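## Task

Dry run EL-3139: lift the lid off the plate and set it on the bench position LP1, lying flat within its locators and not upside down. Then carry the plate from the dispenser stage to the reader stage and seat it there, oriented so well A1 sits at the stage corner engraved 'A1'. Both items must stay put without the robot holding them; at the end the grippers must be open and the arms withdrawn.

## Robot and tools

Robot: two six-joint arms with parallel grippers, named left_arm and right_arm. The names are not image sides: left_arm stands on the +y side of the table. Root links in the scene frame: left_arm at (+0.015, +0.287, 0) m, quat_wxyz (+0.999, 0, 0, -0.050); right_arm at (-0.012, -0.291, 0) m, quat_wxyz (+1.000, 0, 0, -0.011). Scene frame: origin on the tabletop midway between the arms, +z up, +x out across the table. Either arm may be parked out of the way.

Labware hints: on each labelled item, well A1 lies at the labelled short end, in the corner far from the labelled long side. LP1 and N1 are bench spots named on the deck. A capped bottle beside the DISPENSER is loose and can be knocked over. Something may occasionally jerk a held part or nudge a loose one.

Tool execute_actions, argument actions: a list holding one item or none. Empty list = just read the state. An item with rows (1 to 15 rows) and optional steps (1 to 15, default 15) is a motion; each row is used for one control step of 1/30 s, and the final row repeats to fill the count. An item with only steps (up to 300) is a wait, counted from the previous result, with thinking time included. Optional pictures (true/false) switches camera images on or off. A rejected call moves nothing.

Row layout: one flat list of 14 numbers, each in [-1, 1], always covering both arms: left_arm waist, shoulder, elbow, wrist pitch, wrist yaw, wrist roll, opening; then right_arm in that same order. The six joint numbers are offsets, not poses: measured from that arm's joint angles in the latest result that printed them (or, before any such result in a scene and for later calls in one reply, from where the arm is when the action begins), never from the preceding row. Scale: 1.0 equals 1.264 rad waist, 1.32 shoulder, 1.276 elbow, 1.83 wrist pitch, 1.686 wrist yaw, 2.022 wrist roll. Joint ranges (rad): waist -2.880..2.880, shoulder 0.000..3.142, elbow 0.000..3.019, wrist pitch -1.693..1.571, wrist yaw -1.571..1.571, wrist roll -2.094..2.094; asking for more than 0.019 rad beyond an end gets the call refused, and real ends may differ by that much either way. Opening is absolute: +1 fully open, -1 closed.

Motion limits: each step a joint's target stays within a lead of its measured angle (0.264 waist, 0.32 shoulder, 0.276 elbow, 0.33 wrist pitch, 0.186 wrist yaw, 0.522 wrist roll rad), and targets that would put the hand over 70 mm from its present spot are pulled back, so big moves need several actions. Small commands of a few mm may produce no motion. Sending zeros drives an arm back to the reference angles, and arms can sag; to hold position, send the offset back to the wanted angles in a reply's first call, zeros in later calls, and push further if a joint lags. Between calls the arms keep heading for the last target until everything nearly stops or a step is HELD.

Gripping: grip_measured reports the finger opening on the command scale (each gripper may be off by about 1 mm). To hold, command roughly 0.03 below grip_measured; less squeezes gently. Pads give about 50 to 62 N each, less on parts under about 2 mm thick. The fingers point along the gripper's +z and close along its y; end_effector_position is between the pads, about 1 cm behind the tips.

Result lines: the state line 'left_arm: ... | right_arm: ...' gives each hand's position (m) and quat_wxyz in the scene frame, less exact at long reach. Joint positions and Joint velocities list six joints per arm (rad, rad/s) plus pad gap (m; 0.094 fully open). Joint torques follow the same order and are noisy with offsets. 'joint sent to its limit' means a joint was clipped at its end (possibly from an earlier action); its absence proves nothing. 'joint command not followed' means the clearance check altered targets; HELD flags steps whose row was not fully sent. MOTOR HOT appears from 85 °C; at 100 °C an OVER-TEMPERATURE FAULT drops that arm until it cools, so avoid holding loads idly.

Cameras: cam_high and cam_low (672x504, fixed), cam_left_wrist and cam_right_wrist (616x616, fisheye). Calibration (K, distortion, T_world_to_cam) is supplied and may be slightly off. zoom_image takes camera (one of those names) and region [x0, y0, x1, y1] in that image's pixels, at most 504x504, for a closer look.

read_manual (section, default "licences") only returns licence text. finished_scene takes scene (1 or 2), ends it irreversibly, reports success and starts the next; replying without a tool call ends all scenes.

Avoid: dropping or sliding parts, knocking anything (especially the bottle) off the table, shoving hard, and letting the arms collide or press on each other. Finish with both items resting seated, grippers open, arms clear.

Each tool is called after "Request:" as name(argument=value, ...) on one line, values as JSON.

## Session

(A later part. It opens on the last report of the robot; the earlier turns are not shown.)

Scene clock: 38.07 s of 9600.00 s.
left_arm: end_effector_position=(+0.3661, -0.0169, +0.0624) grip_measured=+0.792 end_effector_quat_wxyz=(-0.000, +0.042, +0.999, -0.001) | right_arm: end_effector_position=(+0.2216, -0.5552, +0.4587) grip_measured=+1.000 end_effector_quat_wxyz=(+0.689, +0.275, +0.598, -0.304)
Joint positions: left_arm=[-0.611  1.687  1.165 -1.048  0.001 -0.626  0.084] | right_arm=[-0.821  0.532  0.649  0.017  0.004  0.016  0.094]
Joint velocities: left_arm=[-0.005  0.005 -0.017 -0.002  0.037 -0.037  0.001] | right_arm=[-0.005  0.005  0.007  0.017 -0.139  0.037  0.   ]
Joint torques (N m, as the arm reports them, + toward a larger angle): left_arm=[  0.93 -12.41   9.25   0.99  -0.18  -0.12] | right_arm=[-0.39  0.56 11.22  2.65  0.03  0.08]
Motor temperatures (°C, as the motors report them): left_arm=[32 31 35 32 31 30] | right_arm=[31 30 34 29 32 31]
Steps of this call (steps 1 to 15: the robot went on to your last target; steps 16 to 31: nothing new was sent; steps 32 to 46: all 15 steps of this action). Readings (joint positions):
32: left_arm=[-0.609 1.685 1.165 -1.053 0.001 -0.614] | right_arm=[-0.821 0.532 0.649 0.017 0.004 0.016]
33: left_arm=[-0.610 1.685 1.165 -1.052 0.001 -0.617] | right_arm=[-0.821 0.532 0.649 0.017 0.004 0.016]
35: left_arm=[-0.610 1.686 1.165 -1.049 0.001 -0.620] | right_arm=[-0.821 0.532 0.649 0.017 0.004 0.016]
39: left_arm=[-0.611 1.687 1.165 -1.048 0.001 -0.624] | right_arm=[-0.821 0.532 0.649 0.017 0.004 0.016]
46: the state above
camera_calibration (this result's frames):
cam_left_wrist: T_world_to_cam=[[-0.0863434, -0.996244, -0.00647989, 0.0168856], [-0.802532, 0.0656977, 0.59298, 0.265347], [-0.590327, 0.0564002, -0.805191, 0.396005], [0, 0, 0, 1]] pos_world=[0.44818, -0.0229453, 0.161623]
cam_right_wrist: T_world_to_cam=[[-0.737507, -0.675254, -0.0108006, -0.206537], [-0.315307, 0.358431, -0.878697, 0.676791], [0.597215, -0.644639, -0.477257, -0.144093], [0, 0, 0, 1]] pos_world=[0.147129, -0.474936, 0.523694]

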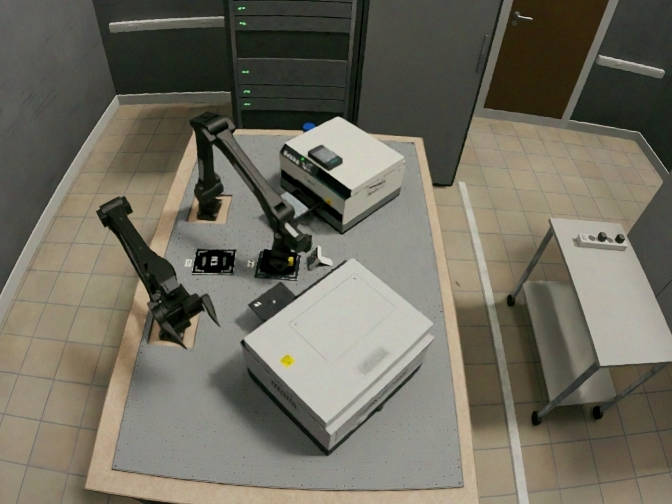

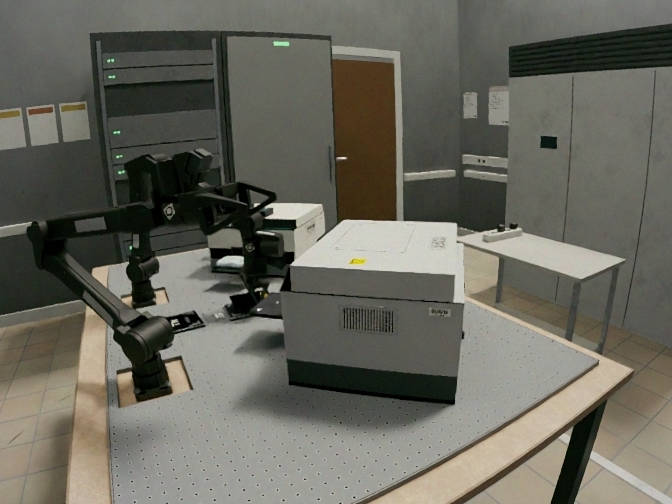

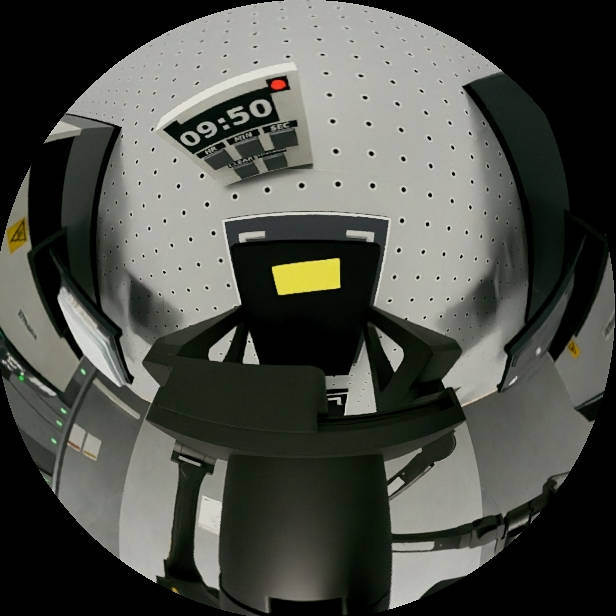

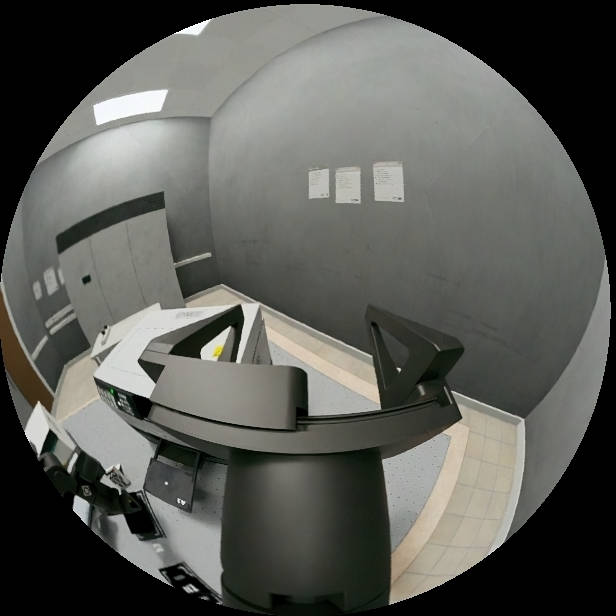

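Request:
execute_actions(actions=[{"rows":[[-0.004,0.023,-0.012,0.018,0,0,0.76,0,0,0,0,0,0,1]]}])

Request:
zoom_image(camera="cam_left_wrist", region=[190,170,420,390])

Request:
zoom_image(camera="cam_high", region=[240,235,320,295])

Scene clock: 39.23 s of 9600.00 s.
left_arm: end_effector_position=(+0.3645, -0.0155, +0.0526) grip_measured=+0.792 end_effector_quat_wxyz=(-0.004, +0.042, +0.999, +0.002) | right_arm: end_effector_position=(+0.2216, -0.5552, +0.4587) grip_measured=+1.000 end_effector_quat_wxyz=(+0.689, +0.275, +0.598, -0.304)
Joint positions: left_arm=[-0.611  1.7    1.153 -1.032  0.001 -0.627  0.084] | right_arm=[-0.821  0.532  0.649  0.017  0.004  0.016  0.094]
Joint velocities: left_arm=[ 0.005 -0.005 -0.007 -0.027 -0.007 -0.051 -0.   ] | right_arm=[-0.024  0.005 -0.017 -0.017 -0.007 -0.007  0.   ]
Joint torques (N m, as the arm reports them, + toward a larger angle): left_arm=[  1.18 -13.06   7.99   0.84  -0.21   0.05] | right_arm=[-0.37  0.55 11.22  2.66  0.03  0.07]
Motor temperatures (°C, as the motors report them): left_arm=[32 31 35 32 31 30] | right_arm=[31 30 34 29 32 31]
Steps of this call (steps 1 to 15: the robot went on to your last target; steps 16 to 20: nothing new was sent; steps 21 to 35: all 15 steps of this action). Readings (joint positions):
21: left_arm=[-0.611 1.687 1.164 -1.046 0.001 -0.627] | right_arm=[-0.821 0.532 0.649 0.017 0.004 0.016]
22: left_arm=[-0.611 1.688 1.162 -1.040 0.001 -0.627] | right_arm=[-0.821 0.532 0.649 0.017 0.004 0.016]
24: left_arm=[-0.611 1.691 1.158 -1.034 0.001 -0.627] | right_arm=[-0.821 0.532 0.649 0.017 0.004 0.016]
28: left_arm=[-0.611 1.699 1.154 -1.032 0.001 -0.627] | right_arm=[-0.821 0.532 0.649 0.017 0.004 0.016]
35: the state above
camera_calibration (this result's frames):
cam_left_wrist: T_world_to_cam=[[-0.0860202, -0.996228, -0.0113921, 0.018167], [-0.79877, 0.0621274, 0.59842, 0.268097], [-0.595455, 0.0605759, -0.801102, 0.388849], [0, 0, 0, 1]] pos_world=[0.447253, -0.0221125, 0.15128]
cam_right_wrist: T_world_to_cam=[[-0.737507, -0.675254, -0.0108006, -0.206537], [-0.315307, 0.358431, -0.878697, 0.676791], [0.597215, -0.644639, -0.477257, -0.144093], [0, 0, 0, 1]] pos_world=[0.147129, -0.474936, 0.523694]

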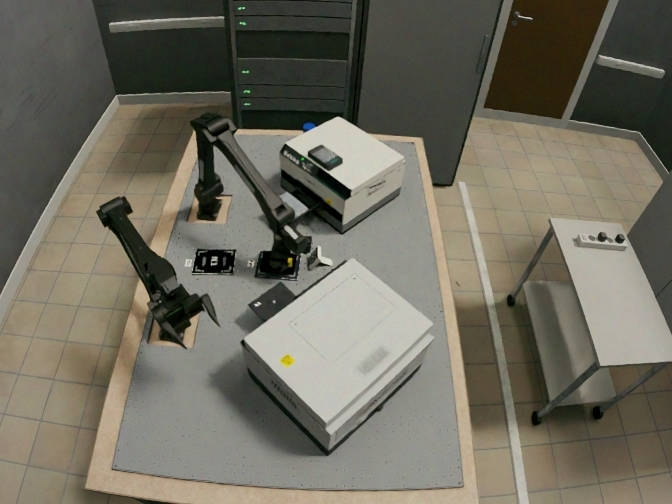

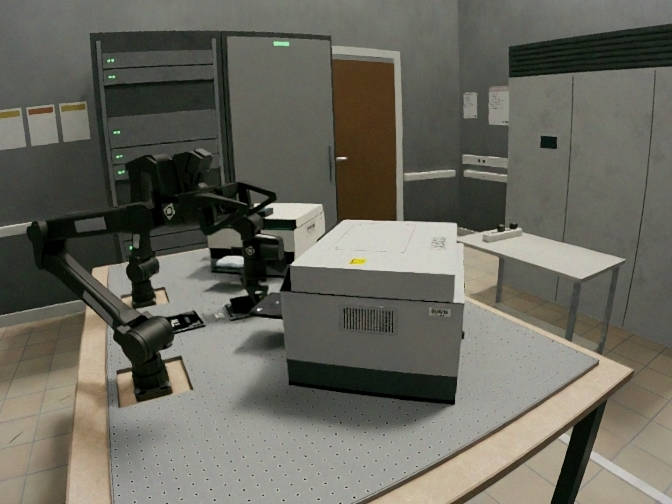

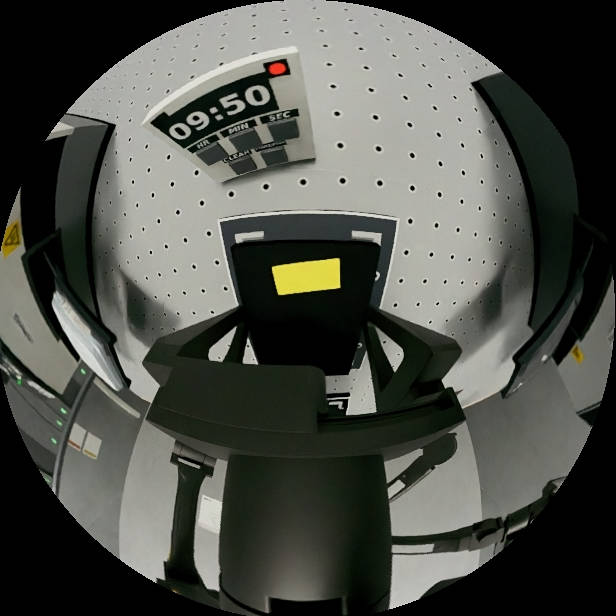

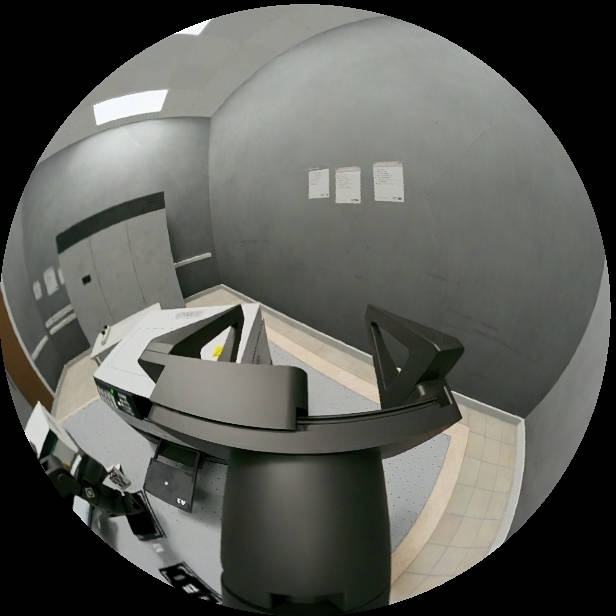

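Region (190, 170, 420, 390) of cam_left_wrist's 616x616 image, scaled by 2.191, with more detail than that image has; it fills the top 482 rows of this view, and the rest is white.

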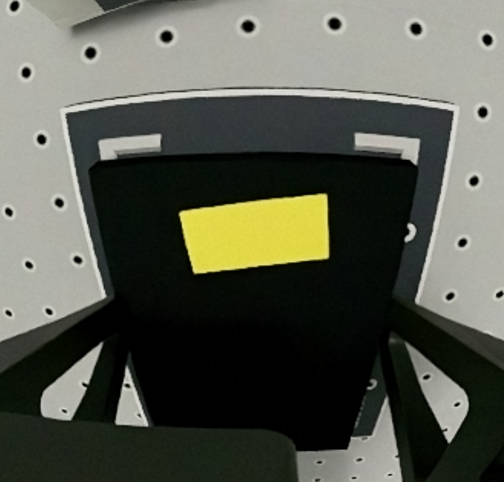

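Region (240, 235, 320, 295) of cam_high's 672x504 image, scaled by 6.300, with more detail than that image has; it fills the top 378 rows of this view, and the rest is white.

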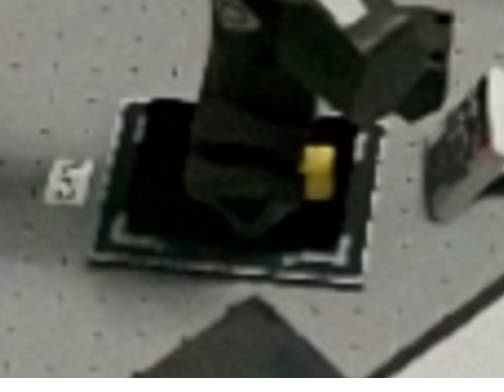

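Request:
execute_actions(actions=[{"rows":[[-0.016,0.006,0,0.012,0,0,0.76,0,0,0,0,0,0,1]]}])

Request:
zoom_image(camera="cam_left_wrist", region=[190,170,420,390])

Scene clock: 40.67 s of 9600.00 s.
left_arm: end_effector_position=(+0.3635, -0.0189, +0.0526) grip_measured=+0.792 end_effector_quat_wxyz=(-0.001, +0.046, +0.999, +0.000) | right_arm: end_effector_position=(+0.2216, -0.5552, +0.4587) grip_measured=+1.000 end_effector_quat_wxyz=(+0.689, +0.275, +0.598, -0.304)
Joint positions: left_arm=[-0.618  1.7    1.153 -1.026  0.001 -0.627  0.084] | right_arm=[-0.821  0.532  0.649  0.017  0.004  0.016  0.094]
Joint velocities: left_arm=[ 0.005  0.005  0.002  0.007 -0.022 -0.022 -0.001] | right_arm=[-0.005 -0.015 -0.017 -0.002  0.037 -0.022  0.   ]
Joint torques (N m, as the arm reports them, + toward a larger angle): left_arm=[  1.57 -12.61   8.16   0.83  -0.21   0.08] | right_arm=[-0.38  0.54 11.22  2.66  0.03  0.08]
Motor temperatures (°C, as the motors report them): left_arm=[32 31 34 32 31 30] | right_arm=[31 30 34 29 32 31]
Steps of this call (steps 1 to 15: the robot went on to your last target; steps 16 to 28: nothing new was sent; steps 29 to 43: all 15 steps of this action). Readings (joint positions):
29: left_arm=[-0.612 1.700 1.153 -1.031 0.001 -0.627] | right_arm=[-0.821 0.532 0.649 0.017 0.004 0.016]
30: left_arm=[-0.612 1.700 1.153 -1.029 0.001 -0.627] | right_arm=[-0.821 0.532 0.649 0.017 0.004 0.016]
32: left_arm=[-0.614 1.700 1.153 -1.027 0.001 -0.627] | right_arm=[-0.821 0.532 0.649 0.017 0.004 0.016]
36: left_arm=[-0.618 1.700 1.153 -1.026 0.001 -0.627] | right_arm=[-0.821 0.532 0.649 0.017 0.004 0.016]
43: the state above
camera_calibration (this result's frames):
cam_left_wrist: T_world_to_cam=[[-0.0928169, -0.995651, -0.00804309, 0.0170769], [-0.800895, 0.0698571, 0.594716, 0.268604], [-0.591567, 0.0616413, -0.803896, 0.387188], [0, 0, 0, 1]] pos_world=[0.445756, -0.025628, 0.151653]
cam_right_wrist: T_world_to_cam=[[-0.737507, -0.675254, -0.0108006, -0.206537], [-0.315307, 0.358431, -0.878697, 0.676791], [0.597215, -0.644639, -0.477257, -0.144093], [0, 0, 0, 1]] pos_world=[0.147129, -0.474936, 0.523694]

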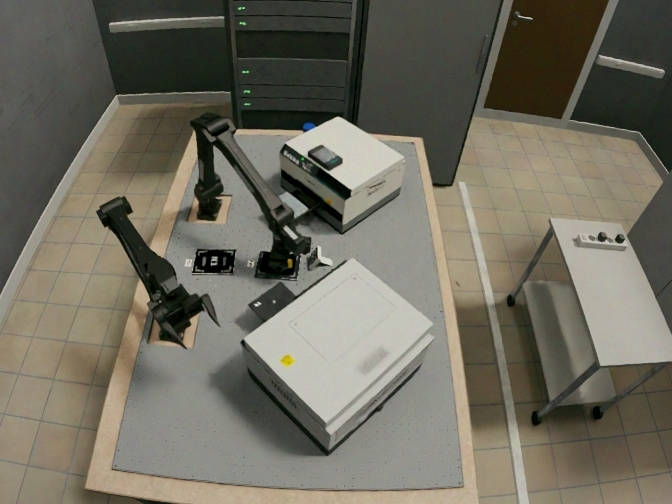

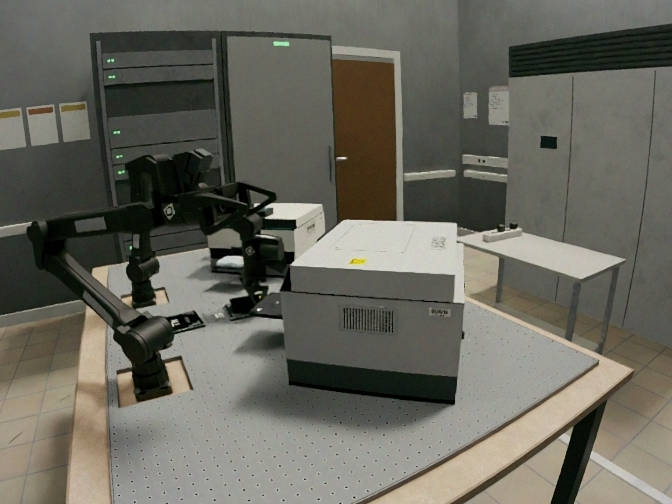

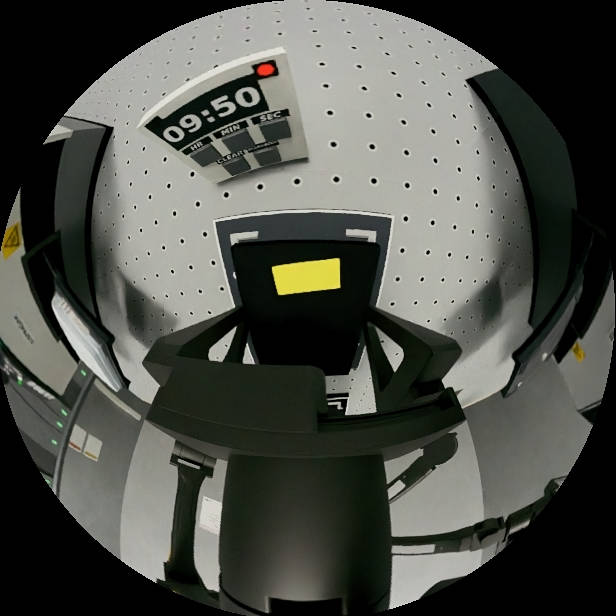

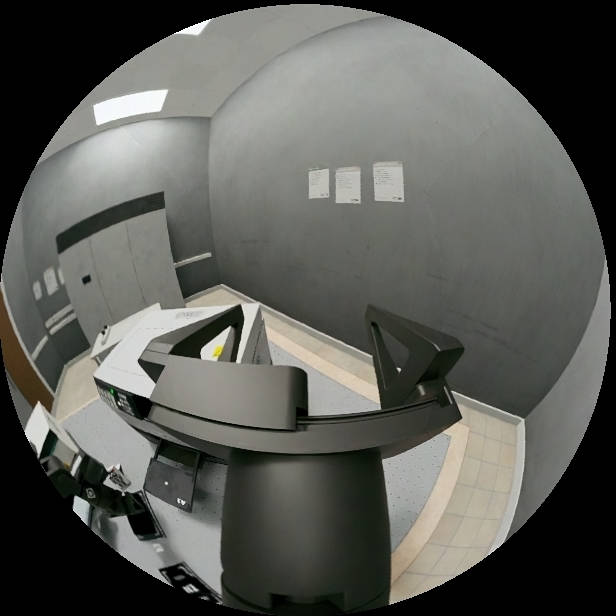

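Region (190, 170, 420, 390) of cam_left_wrist's 616x616 image, scaled by 2.191, with more detail than that image has; it fills the top 482 rows of this view, and the rest is white.

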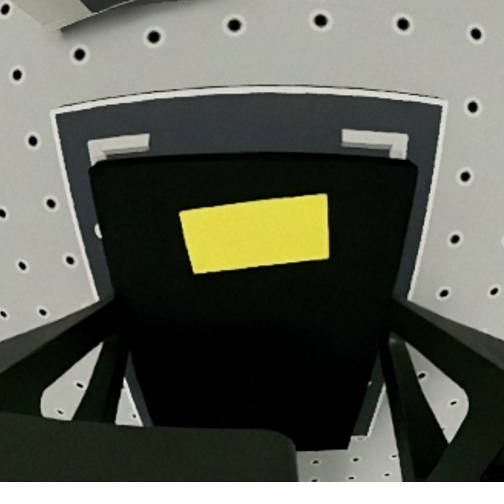

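Request:
execute_actions(actions=[{"rows":[[0,0.018,-0.008,0.016,0,-0.011,0.76,0,0,0,0,0,0,1]]}])

Request:
zoom_image(camera="cam_left_wrist", region=[190,170,420,390])

Request:
zoom_image(camera="cam_high", region=[240,235,320,295])

Scene clock: 42.53 s of 9600.00 s.
left_arm: end_effector_position=(+0.3638, -0.0192, +0.0490) grip_measured=+0.792 end_effector_quat_wxyz=(-0.000, +0.040, +0.999, -0.001) | right_arm: end_effector_position=(+0.2216, -0.5552, +0.4587) grip_measured=+1.000 end_effector_quat_wxyz=(+0.689, +0.275, +0.598, -0.304)
Joint positions: left_arm=[-0.618  1.704  1.147 -1.013  0.001 -0.639  0.084] | right_arm=[-0.821  0.532  0.649  0.017  0.004  0.016  0.094]
Joint velocities: left_arm=[ 0.005 -0.015  0.002 -0.007  0.007  0.081  0.002] | right_arm=[-0.005  0.005 -0.002 -0.007  0.051 -0.007  0.   ]
Joint torques (N m, as the arm reports them, + toward a larger angle): left_arm=[  1.41 -12.78   7.79   0.83  -0.28  -0.1 ] | right_arm=[-0.39  0.54 11.21  2.65  0.03  0.08]
Motor temperatures (°C, as the motors report them): left_arm=[32 31 34 32 31 30] | right_arm=[31 30 34 29 32 31]
Steps of this call (steps 1 to 15: the robot went on to your last target; steps 16 to 41: nothing new was sent; steps 42 to 56: all 15 steps of this action). Readings (joint positions):
42: left_arm=[-0.618 1.700 1.152 -1.024 0.001 -0.628] | right_arm=[-0.821 0.532 0.649 0.017 0.004 0.016]
43: left_arm=[-0.618 1.700 1.151 -1.020 0.001 -0.631] | right_arm=[-0.821 0.532 0.649 0.017 0.004 0.016]
45: left_arm=[-0.618 1.701 1.149 -1.015 0.001 -0.634] | right_arm=[-0.821 0.532 0.649 0.017 0.004 0.016]
49: left_arm=[-0.618 1.704 1.147 -1.013 0.001 -0.637] | right_arm=[-0.821 0.532 0.649 0.017 0.004 0.016]
56: the state above
camera_calibration (this result's frames):
cam_left_wrist: T_world_to_cam=[[-0.0810181, -0.996694, -0.00603339, 0.0123608], [-0.803205, 0.0617033, 0.592499, 0.27184], [-0.590168, 0.0528491, -0.805549, 0.383931], [0, 0, 0, 1]] pos_world=[0.445928, -0.0247438, 0.148285]
cam_right_wrist: T_world_to_cam=[[-0.737507, -0.675254, -0.0108006, -0.206537], [-0.315307, 0.358431, -0.878697, 0.676791], [0.597215, -0.644639, -0.477257, -0.144093], [0, 0, 0, 1]] pos_world=[0.147129, -0.474936, 0.523694]

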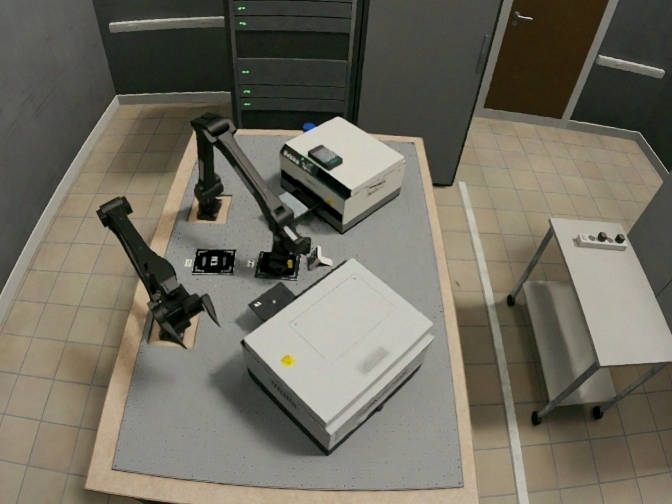

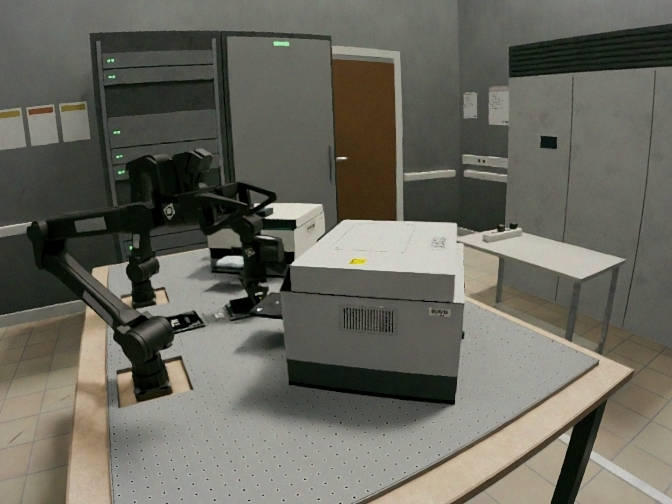

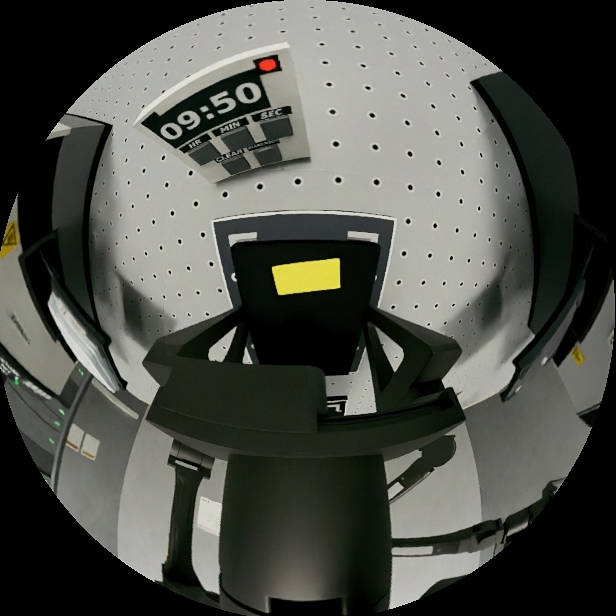

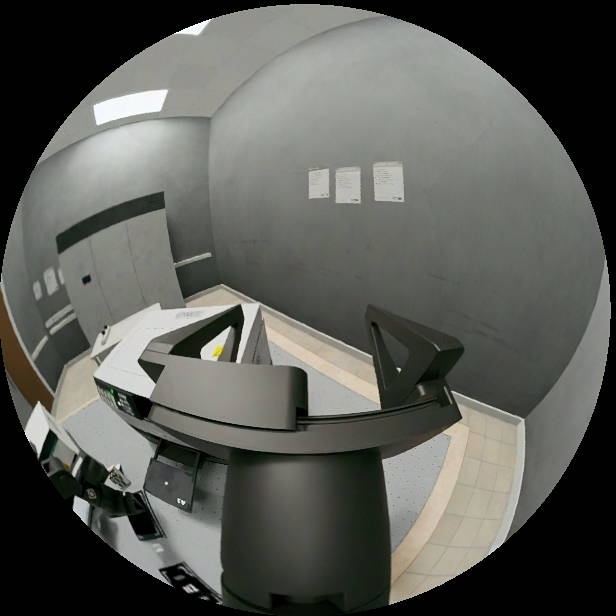

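Region (190, 170, 420, 390) of cam_left_wrist's 616x616 image, scaled by 2.191, with more detail than that image has; it fills the top 482 rows of this view, and the rest is white.

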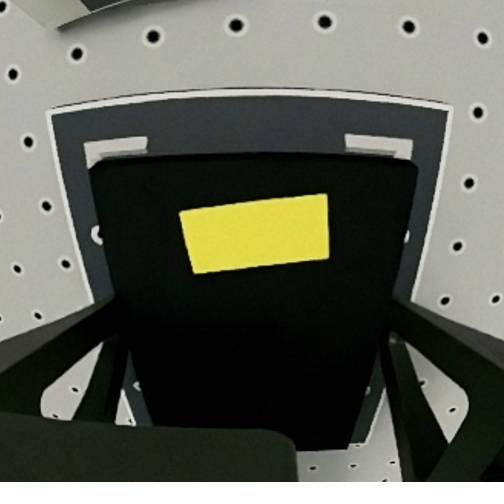

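Region (240, 235, 320, 295) of cam_high's 672x504 image, scaled by 6.300, with more detail than that image has; it fills the top 378 rows of this view, and the rest is white.

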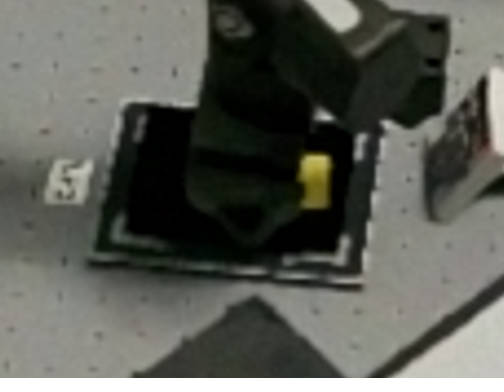

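Request:
execute_actions(actions=[{"rows":[[0,0.008,-0.012,0.016,0,0,0.76,0,0,0,0,0,0,1]]}])

Request:
zoom_image(camera="cam_left_wrist", region=[190,170,420,390])

Request:
zoom_image(camera="cam_high", region=[240,235,320,295])

Scene clock: 43.83 s of 9600.00 s.
left_arm: end_effector_position=(+0.3621, -0.0177, +0.0453) grip_measured=+0.792 end_effector_quat_wxyz=(+0.000, +0.040, +0.999, -0.001) | right_arm: end_effector_position=(+0.2216, -0.5552, +0.4587) grip_measured=+1.000 end_effector_quat_wxyz=(+0.689, +0.275, +0.598, -0.304)
Joint positions: left_arm=[-0.618  1.704  1.136 -1.001  0.001 -0.639  0.084] | right_arm=[-0.821  0.532  0.649  0.017  0.004  0.016  0.094]
Joint velocities: left_arm=[ 0.005  0.015 -0.002  0.022 -0.022 -0.051 -0.001] | right_arm=[-0.015 -0.015  0.007 -0.012 -0.022 -0.007  0.   ]
Joint torques (N m, as the arm reports them, + toward a larger angle): left_arm=[  2.24 -13.32   7.84   0.92  -0.2   -0.01] | right_arm=[-0.37  0.55 11.22  2.65  0.03  0.08]
Motor temperatures (°C, as the motors report them): left_arm=[32 31 34 32 31 30] | right_arm=[31 30 34 29 32 31]
Steps of this call (steps 1 to 15: the robot went on to your last target; steps 16 to 24: nothing new was sent; steps 25 to 39: all 15 steps of this action). Readings (joint positions):
25: left_arm=[-0.618 1.704 1.146 -1.011 0.001 -0.639] | right_arm=[-0.821 0.532 0.649 0.017 0.004 0.016]
26: left_arm=[-0.618 1.704 1.144 -1.006 0.001 -0.639] | right_arm=[-0.821 0.532 0.649 0.017 0.004 0.016]
28: left_arm=[-0.618 1.704 1.139 -1.002 0.001 -0.639] | right_arm=[-0.821 0.532 0.649 0.017 0.004 0.016]
32: left_arm=[-0.618 1.704 1.136 -1.001 0.001 -0.639] | right_arm=[-0.821 0.532 0.649 0.017 0.004 0.016]
39: the state above
camera_calibration (this result's frames):
cam_left_wrist: T_world_to_cam=[[-0.0806362, -0.996727, -0.00580634, 0.0135207], [-0.803398, 0.0615456, 0.592253, 0.272665], [-0.589957, 0.0524218, -0.805731, 0.379804], [0, 0, 0, 1]] pos_world=[0.444217, -0.0232149, 0.144612]
cam_right_wrist: T_world_to_cam=[[-0.737507, -0.675254, -0.0108006, -0.206537], [-0.315307, 0.358431, -0.878697, 0.676791], [0.597215, -0.644639, -0.477257, -0.144093], [0, 0, 0, 1]] pos_world=[0.147129, -0.474936, 0.523694]

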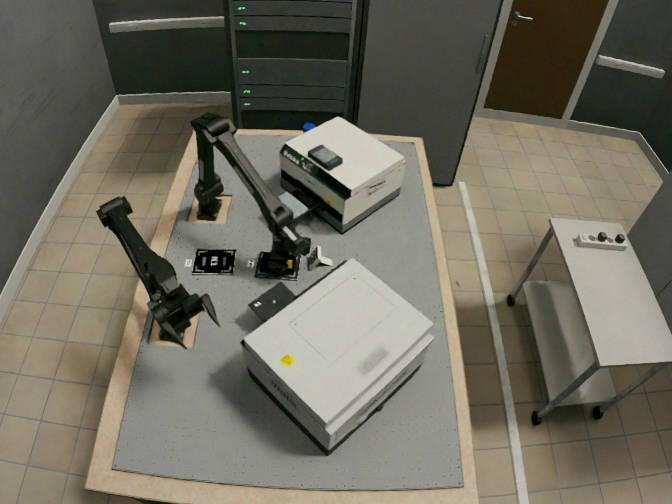

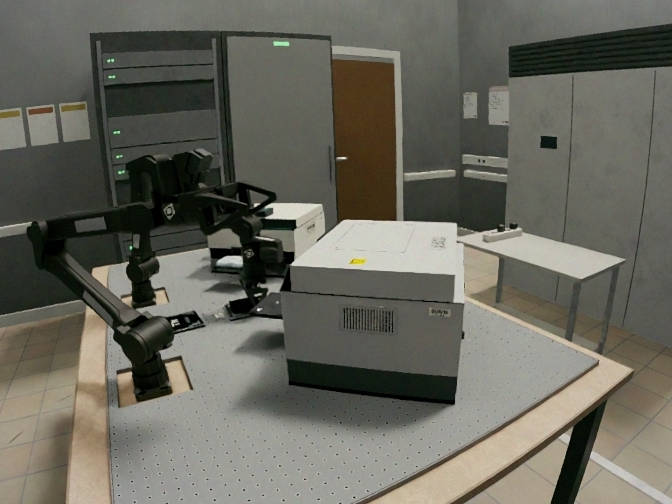

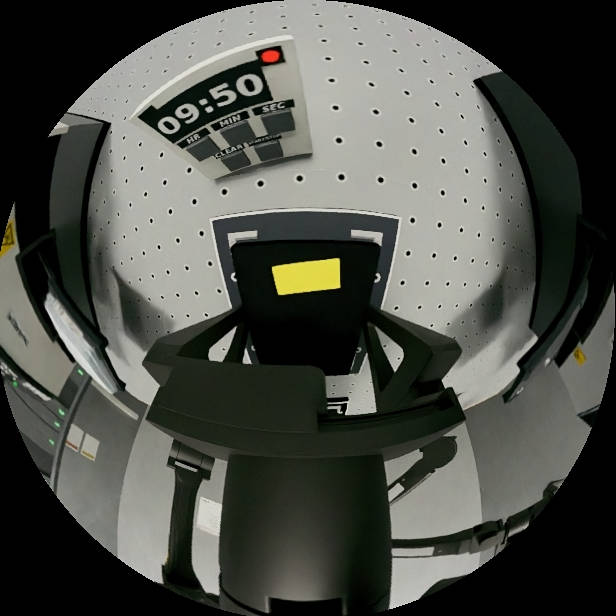

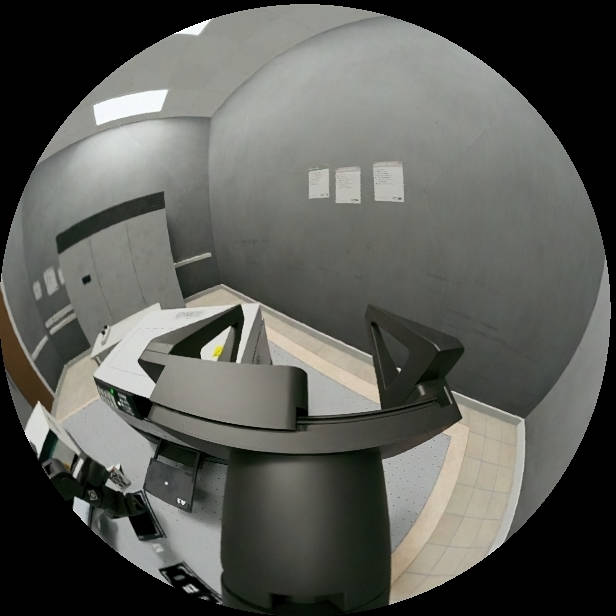

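Region (190, 170, 420, 390) of cam_left_wrist's 616x616 image, scaled by 2.191, with more detail than that image has; it fills the top 482 rows of this view, and the rest is white.

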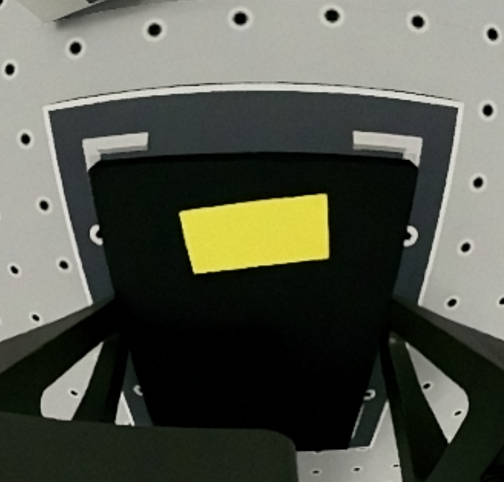

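Region (240, 235, 320, 295) of cam_high's 672x504 image, scaled by 6.300, with more detail than that image has; it fills the top 378 rows of this view, and the rest is white.

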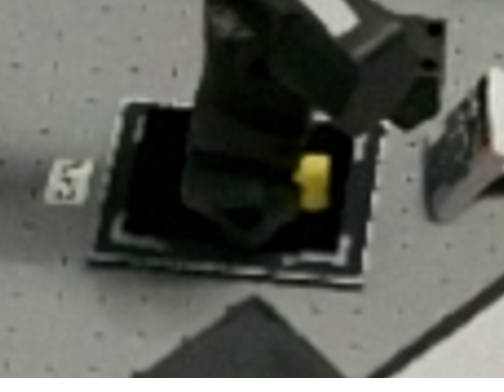

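Centred. Straight down a bit more.

Request:
execute_actions(actions=[{"rows":[[0,0.02,-0.007,0.016,0,0,0.76,0,0,0,0,0,0,1]]}])

Request:
zoom_image(camera="cam_left_wrist", region=[190,170,420,390])

Request:
zoom_image(camera="cam_high", region=[240,235,320,295])

Scene clock: 47.10 s of 9600.00 s.
left_arm: end_effector_position=(+0.3631, -0.0184, +0.0425) grip_measured=+0.792 end_effector_quat_wxyz=(+0.002, +0.040, +0.999, -0.002) | right_arm: end_effector_position=(+0.2216, -0.5552, +0.4587) grip_measured=+1.000 end_effector_quat_wxyz=(+0.689, +0.275, +0.598, -0.304)
Joint positions: left_arm=[-0.618  1.709  1.133 -0.989  0.    -0.639  0.084] | right_arm=[-0.821  0.532  0.649  0.017  0.004  0.016  0.094]
Joint velocities: left_arm=[-0.015 -0.024 -0.012 -0.007 -0.022 -0.066 -0.001] | right_arm=[-0.015 -0.015  0.007 -0.012  0.066 -0.066  0.   ]
Joint torques (N m, as the arm reports them, + toward a larger angle): left_arm=[  1.92 -12.33   7.53   0.92  -0.21   0.04] | right_arm=[-0.4   0.57 11.21  2.65  0.03  0.08]
Motor temperatures (°C, as the motors report them): left_arm=[32 31 34 32 31 30] | right_arm=[31 30 34 29 32 31]
Steps of this call (steps 1 to 15: the robot went on to your last target; steps 16 to 83: nothing new was sent; steps 84 to 98: all 15 steps of this action). Readings (joint positions):
84: left_arm=[-0.618 1.704 1.135 -0.999 0.001 -0.639] | right_arm=[-0.821 0.532 0.649 0.017 0.004 0.016]
85: left_arm=[-0.618 1.705 1.135 -0.995 0.001 -0.639] | right_arm=[-0.821 0.532 0.649 0.017 0.004 0.016]
87: left_arm=[-0.618 1.707 1.134 -0.990 0.001 -0.639] | right_arm=[-0.821 0.532 0.649 0.017 0.004 0.016]
91: left_arm=[-0.618 1.709 1.133 -0.989 0.000 -0.639] | right_arm=[-0.821 0.532 0.649 0.017 0.004 0.016]
98: the state above
camera_calibration (this result's frames):
cam_left_wrist: T_world_to_cam=[[-0.0806147, -0.996738, -0.00369479, 0.0128197], [-0.805731, 0.0629832, 0.588924, 0.276165], [-0.58677, 0.0504529, -0.80818, 0.377043], [0, 0, 0, 1]] pos_world=[0.444786, -0.0236387, 0.142126]
cam_right_wrist: T_world_to_cam=[[-0.737507, -0.675254, -0.0108006, -0.206537], [-0.315307, 0.358431, -0.878697, 0.676791], [0.597215, -0.644639, -0.477257, -0.144093], [0, 0, 0, 1]] pos_world=[0.147129, -0.474936, 0.523694]

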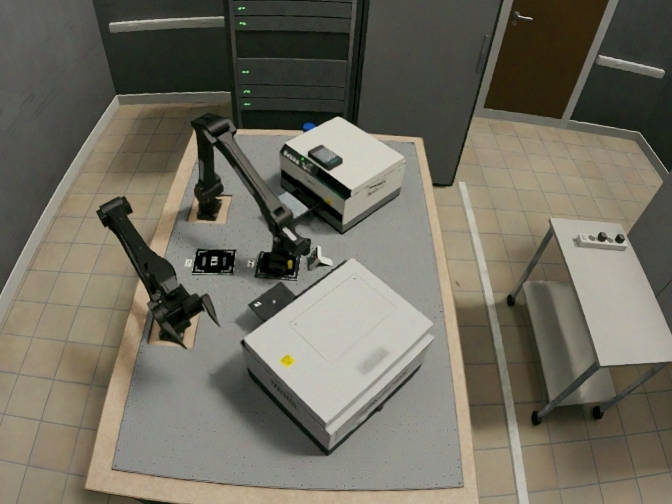

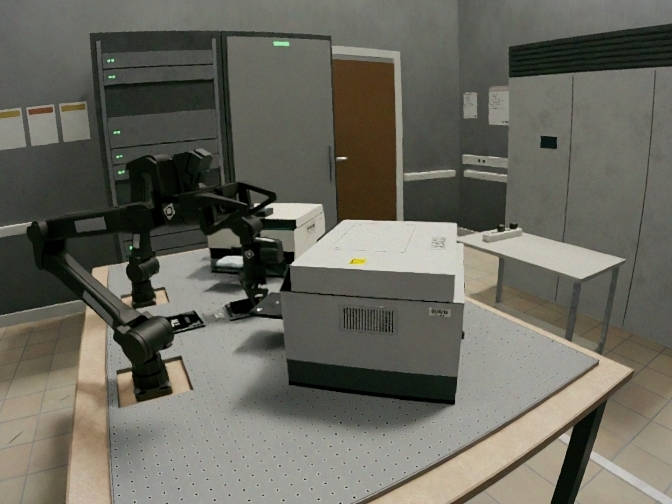

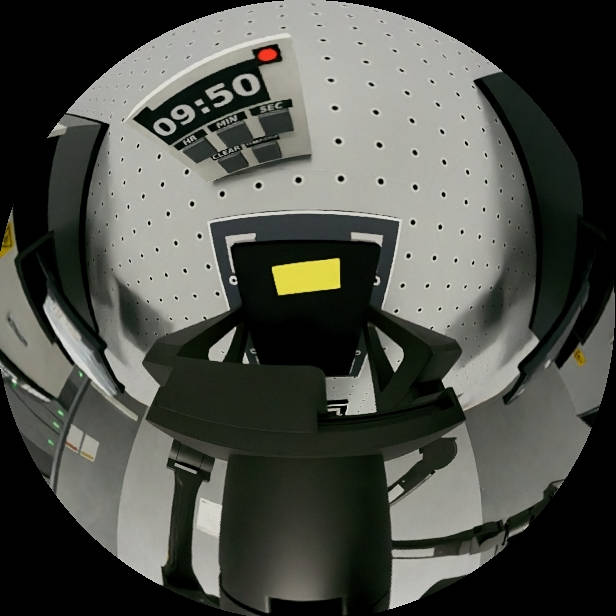

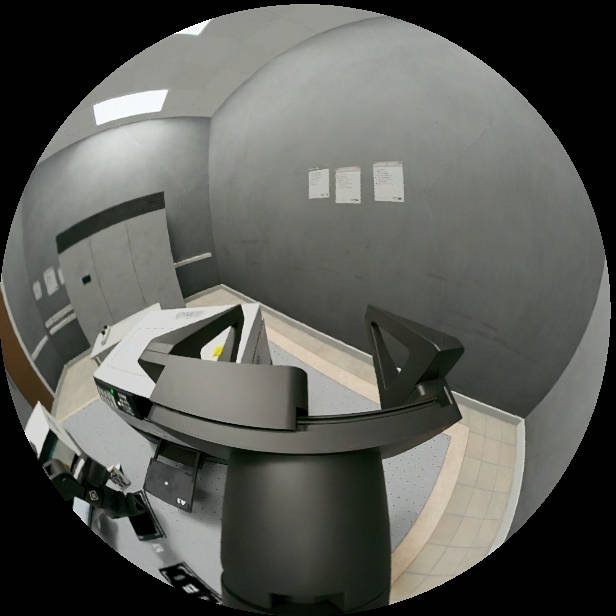

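Region (190, 170, 420, 390) of cam_left_wrist's 616x616 image, scaled by 2.191, with more detail than that image has; it fills the top 482 rows of this view, and the rest is white.

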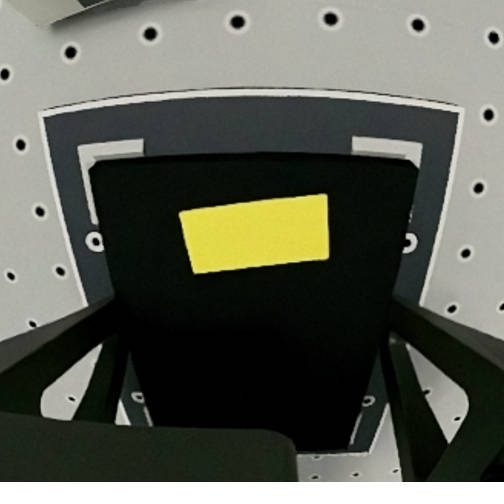

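Region (240, 235, 320, 295) of cam_high's 672x504 image, scaled by 6.300, with more detail than that image has; it fills the top 378 rows of this view, and the rest is white.

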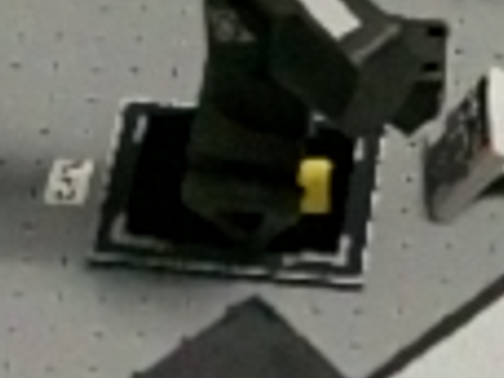

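Slightly too far out; lower using the elbow.

Request:
execute_actions(actions=[{"rows":[[0,0.008,-0.009,0.011,0,0,0.76,0,0,0,0,0,0,1]]}])

Request:
zoom_image(camera="cam_left_wrist", region=[190,170,420,390])

Request:
zoom_image(camera="cam_high", region=[240,235,320,295])

Scene clock: 48.50 s of 9600.00 s.
left_arm: end_effector_position=(+0.3630, -0.0183, +0.0423) grip_measured=+0.792 end_effector_quat_wxyz=(+0.002, +0.040, +0.999, -0.002) | right_arm: end_effector_position=(+0.2216, -0.5552, +0.4587) grip_measured=+1.000 end_effector_quat_wxyz=(+0.689, +0.275, +0.598, -0.304)
Joint positions: left_arm=[-0.618  1.709  1.132 -0.989  0.    -0.639  0.084] | right_arm=[-0.821  0.532  0.649  0.017  0.004  0.016  0.094]
Joint velocities: left_arm=[-0.015  0.005  0.012 -0.017  0.037  0.022  0.   ] | right_arm=[-0.015 -0.015 -0.002  0.002 -0.007 -0.022  0.   ]
Joint torques (N m, as the arm reports them, + toward a larger angle): left_arm=[  1.45 -14.17   7.05   1.02  -0.18   0.02] | right_arm=[-0.39  0.56 11.21  2.65  0.03  0.08]
Motor temperatures (°C, as the motors report them): left_arm=[32 31 34 32 31 30] | right_arm=[31 30 34 29 32 31]
Steps of this call (steps 1 to 15: the robot went on to your last target; steps 16 to 27: nothing new was sent; steps 28 to 42: all 15 steps of this action). Readings (joint positions):
28: left_arm=[-0.618 1.709 1.133 -0.989 0.000 -0.639] | right_arm=[-0.821 0.532 0.649 0.017 0.004 0.016]
29: left_arm=[-0.618 1.709 1.132 -0.989 0.000 -0.639] | right_arm=[-0.821 0.532 0.649 0.017 0.004 0.016]
31: left_arm=[-0.618 1.709 1.132 -0.989 0.000 -0.639] | right_arm=[-0.821 0.532 0.649 0.017 0.004 0.016]
35: left_arm=[-0.618 1.709 1.132 -0.989 0.000 -0.639] | right_arm=[-0.821 0.532 0.649 0.017 0.004 0.016]
42: the state above
camera_calibration (this result's frames):
cam_left_wrist: T_world_to_cam=[[-0.0806147, -0.996738, -0.00369479, 0.0129133], [-0.805731, 0.0629832, 0.588924, 0.276206], [-0.58677, 0.0504529, -0.80818, 0.37677], [0, 0, 0, 1]] pos_world=[0.444666, -0.0235343, 0.141882]
cam_right_wrist: T_world_to_cam=[[-0.737507, -0.675254, -0.0108006, -0.206537], [-0.315307, 0.358431, -0.878697, 0.676791], [0.597215, -0.644639, -0.477257, -0.144093], [0, 0, 0, 1]] pos_world=[0.147129, -0.474936, 0.523694]

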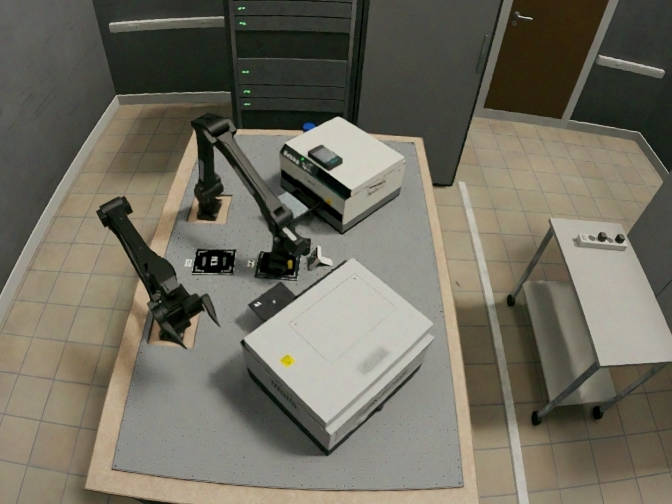

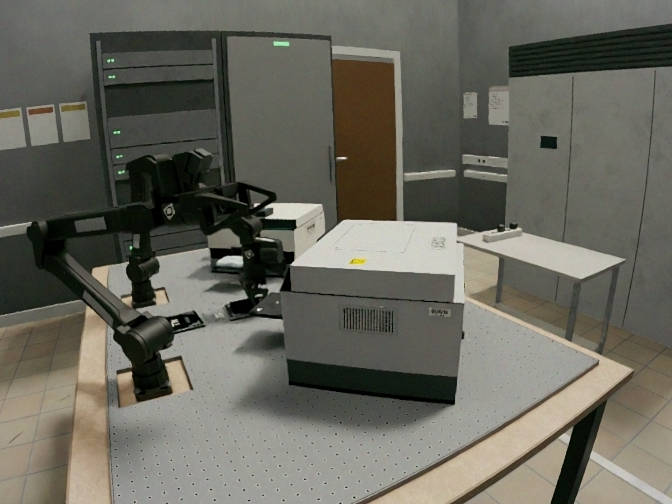

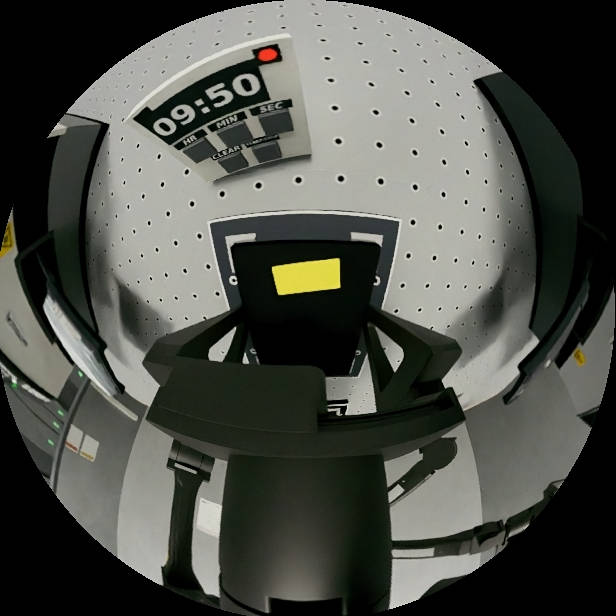

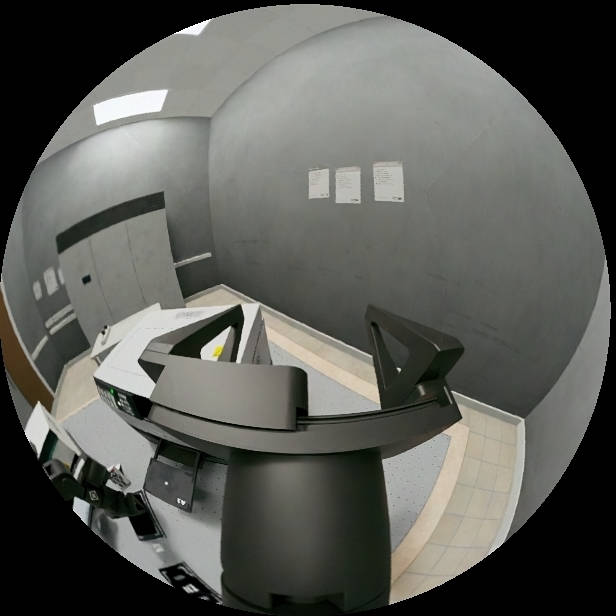

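Region (190, 170, 420, 390) of cam_left_wrist's 616x616 image, scaled by 2.191, with more detail than that image has; it fills the top 482 rows of this view, and the rest is white.

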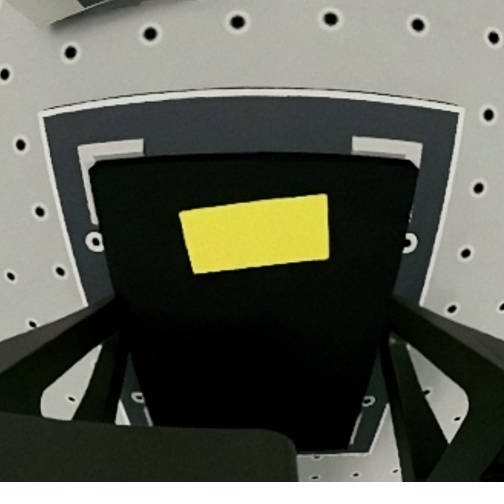

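Region (240, 235, 320, 295) of cam_high's 672x504 image, scaled by 6.300, with more detail than that image has; it fills the top 378 rows of this view, and the rest is white.

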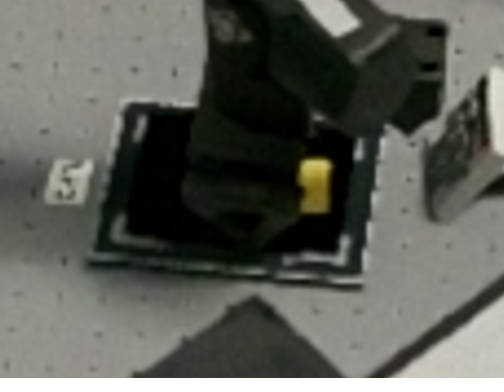

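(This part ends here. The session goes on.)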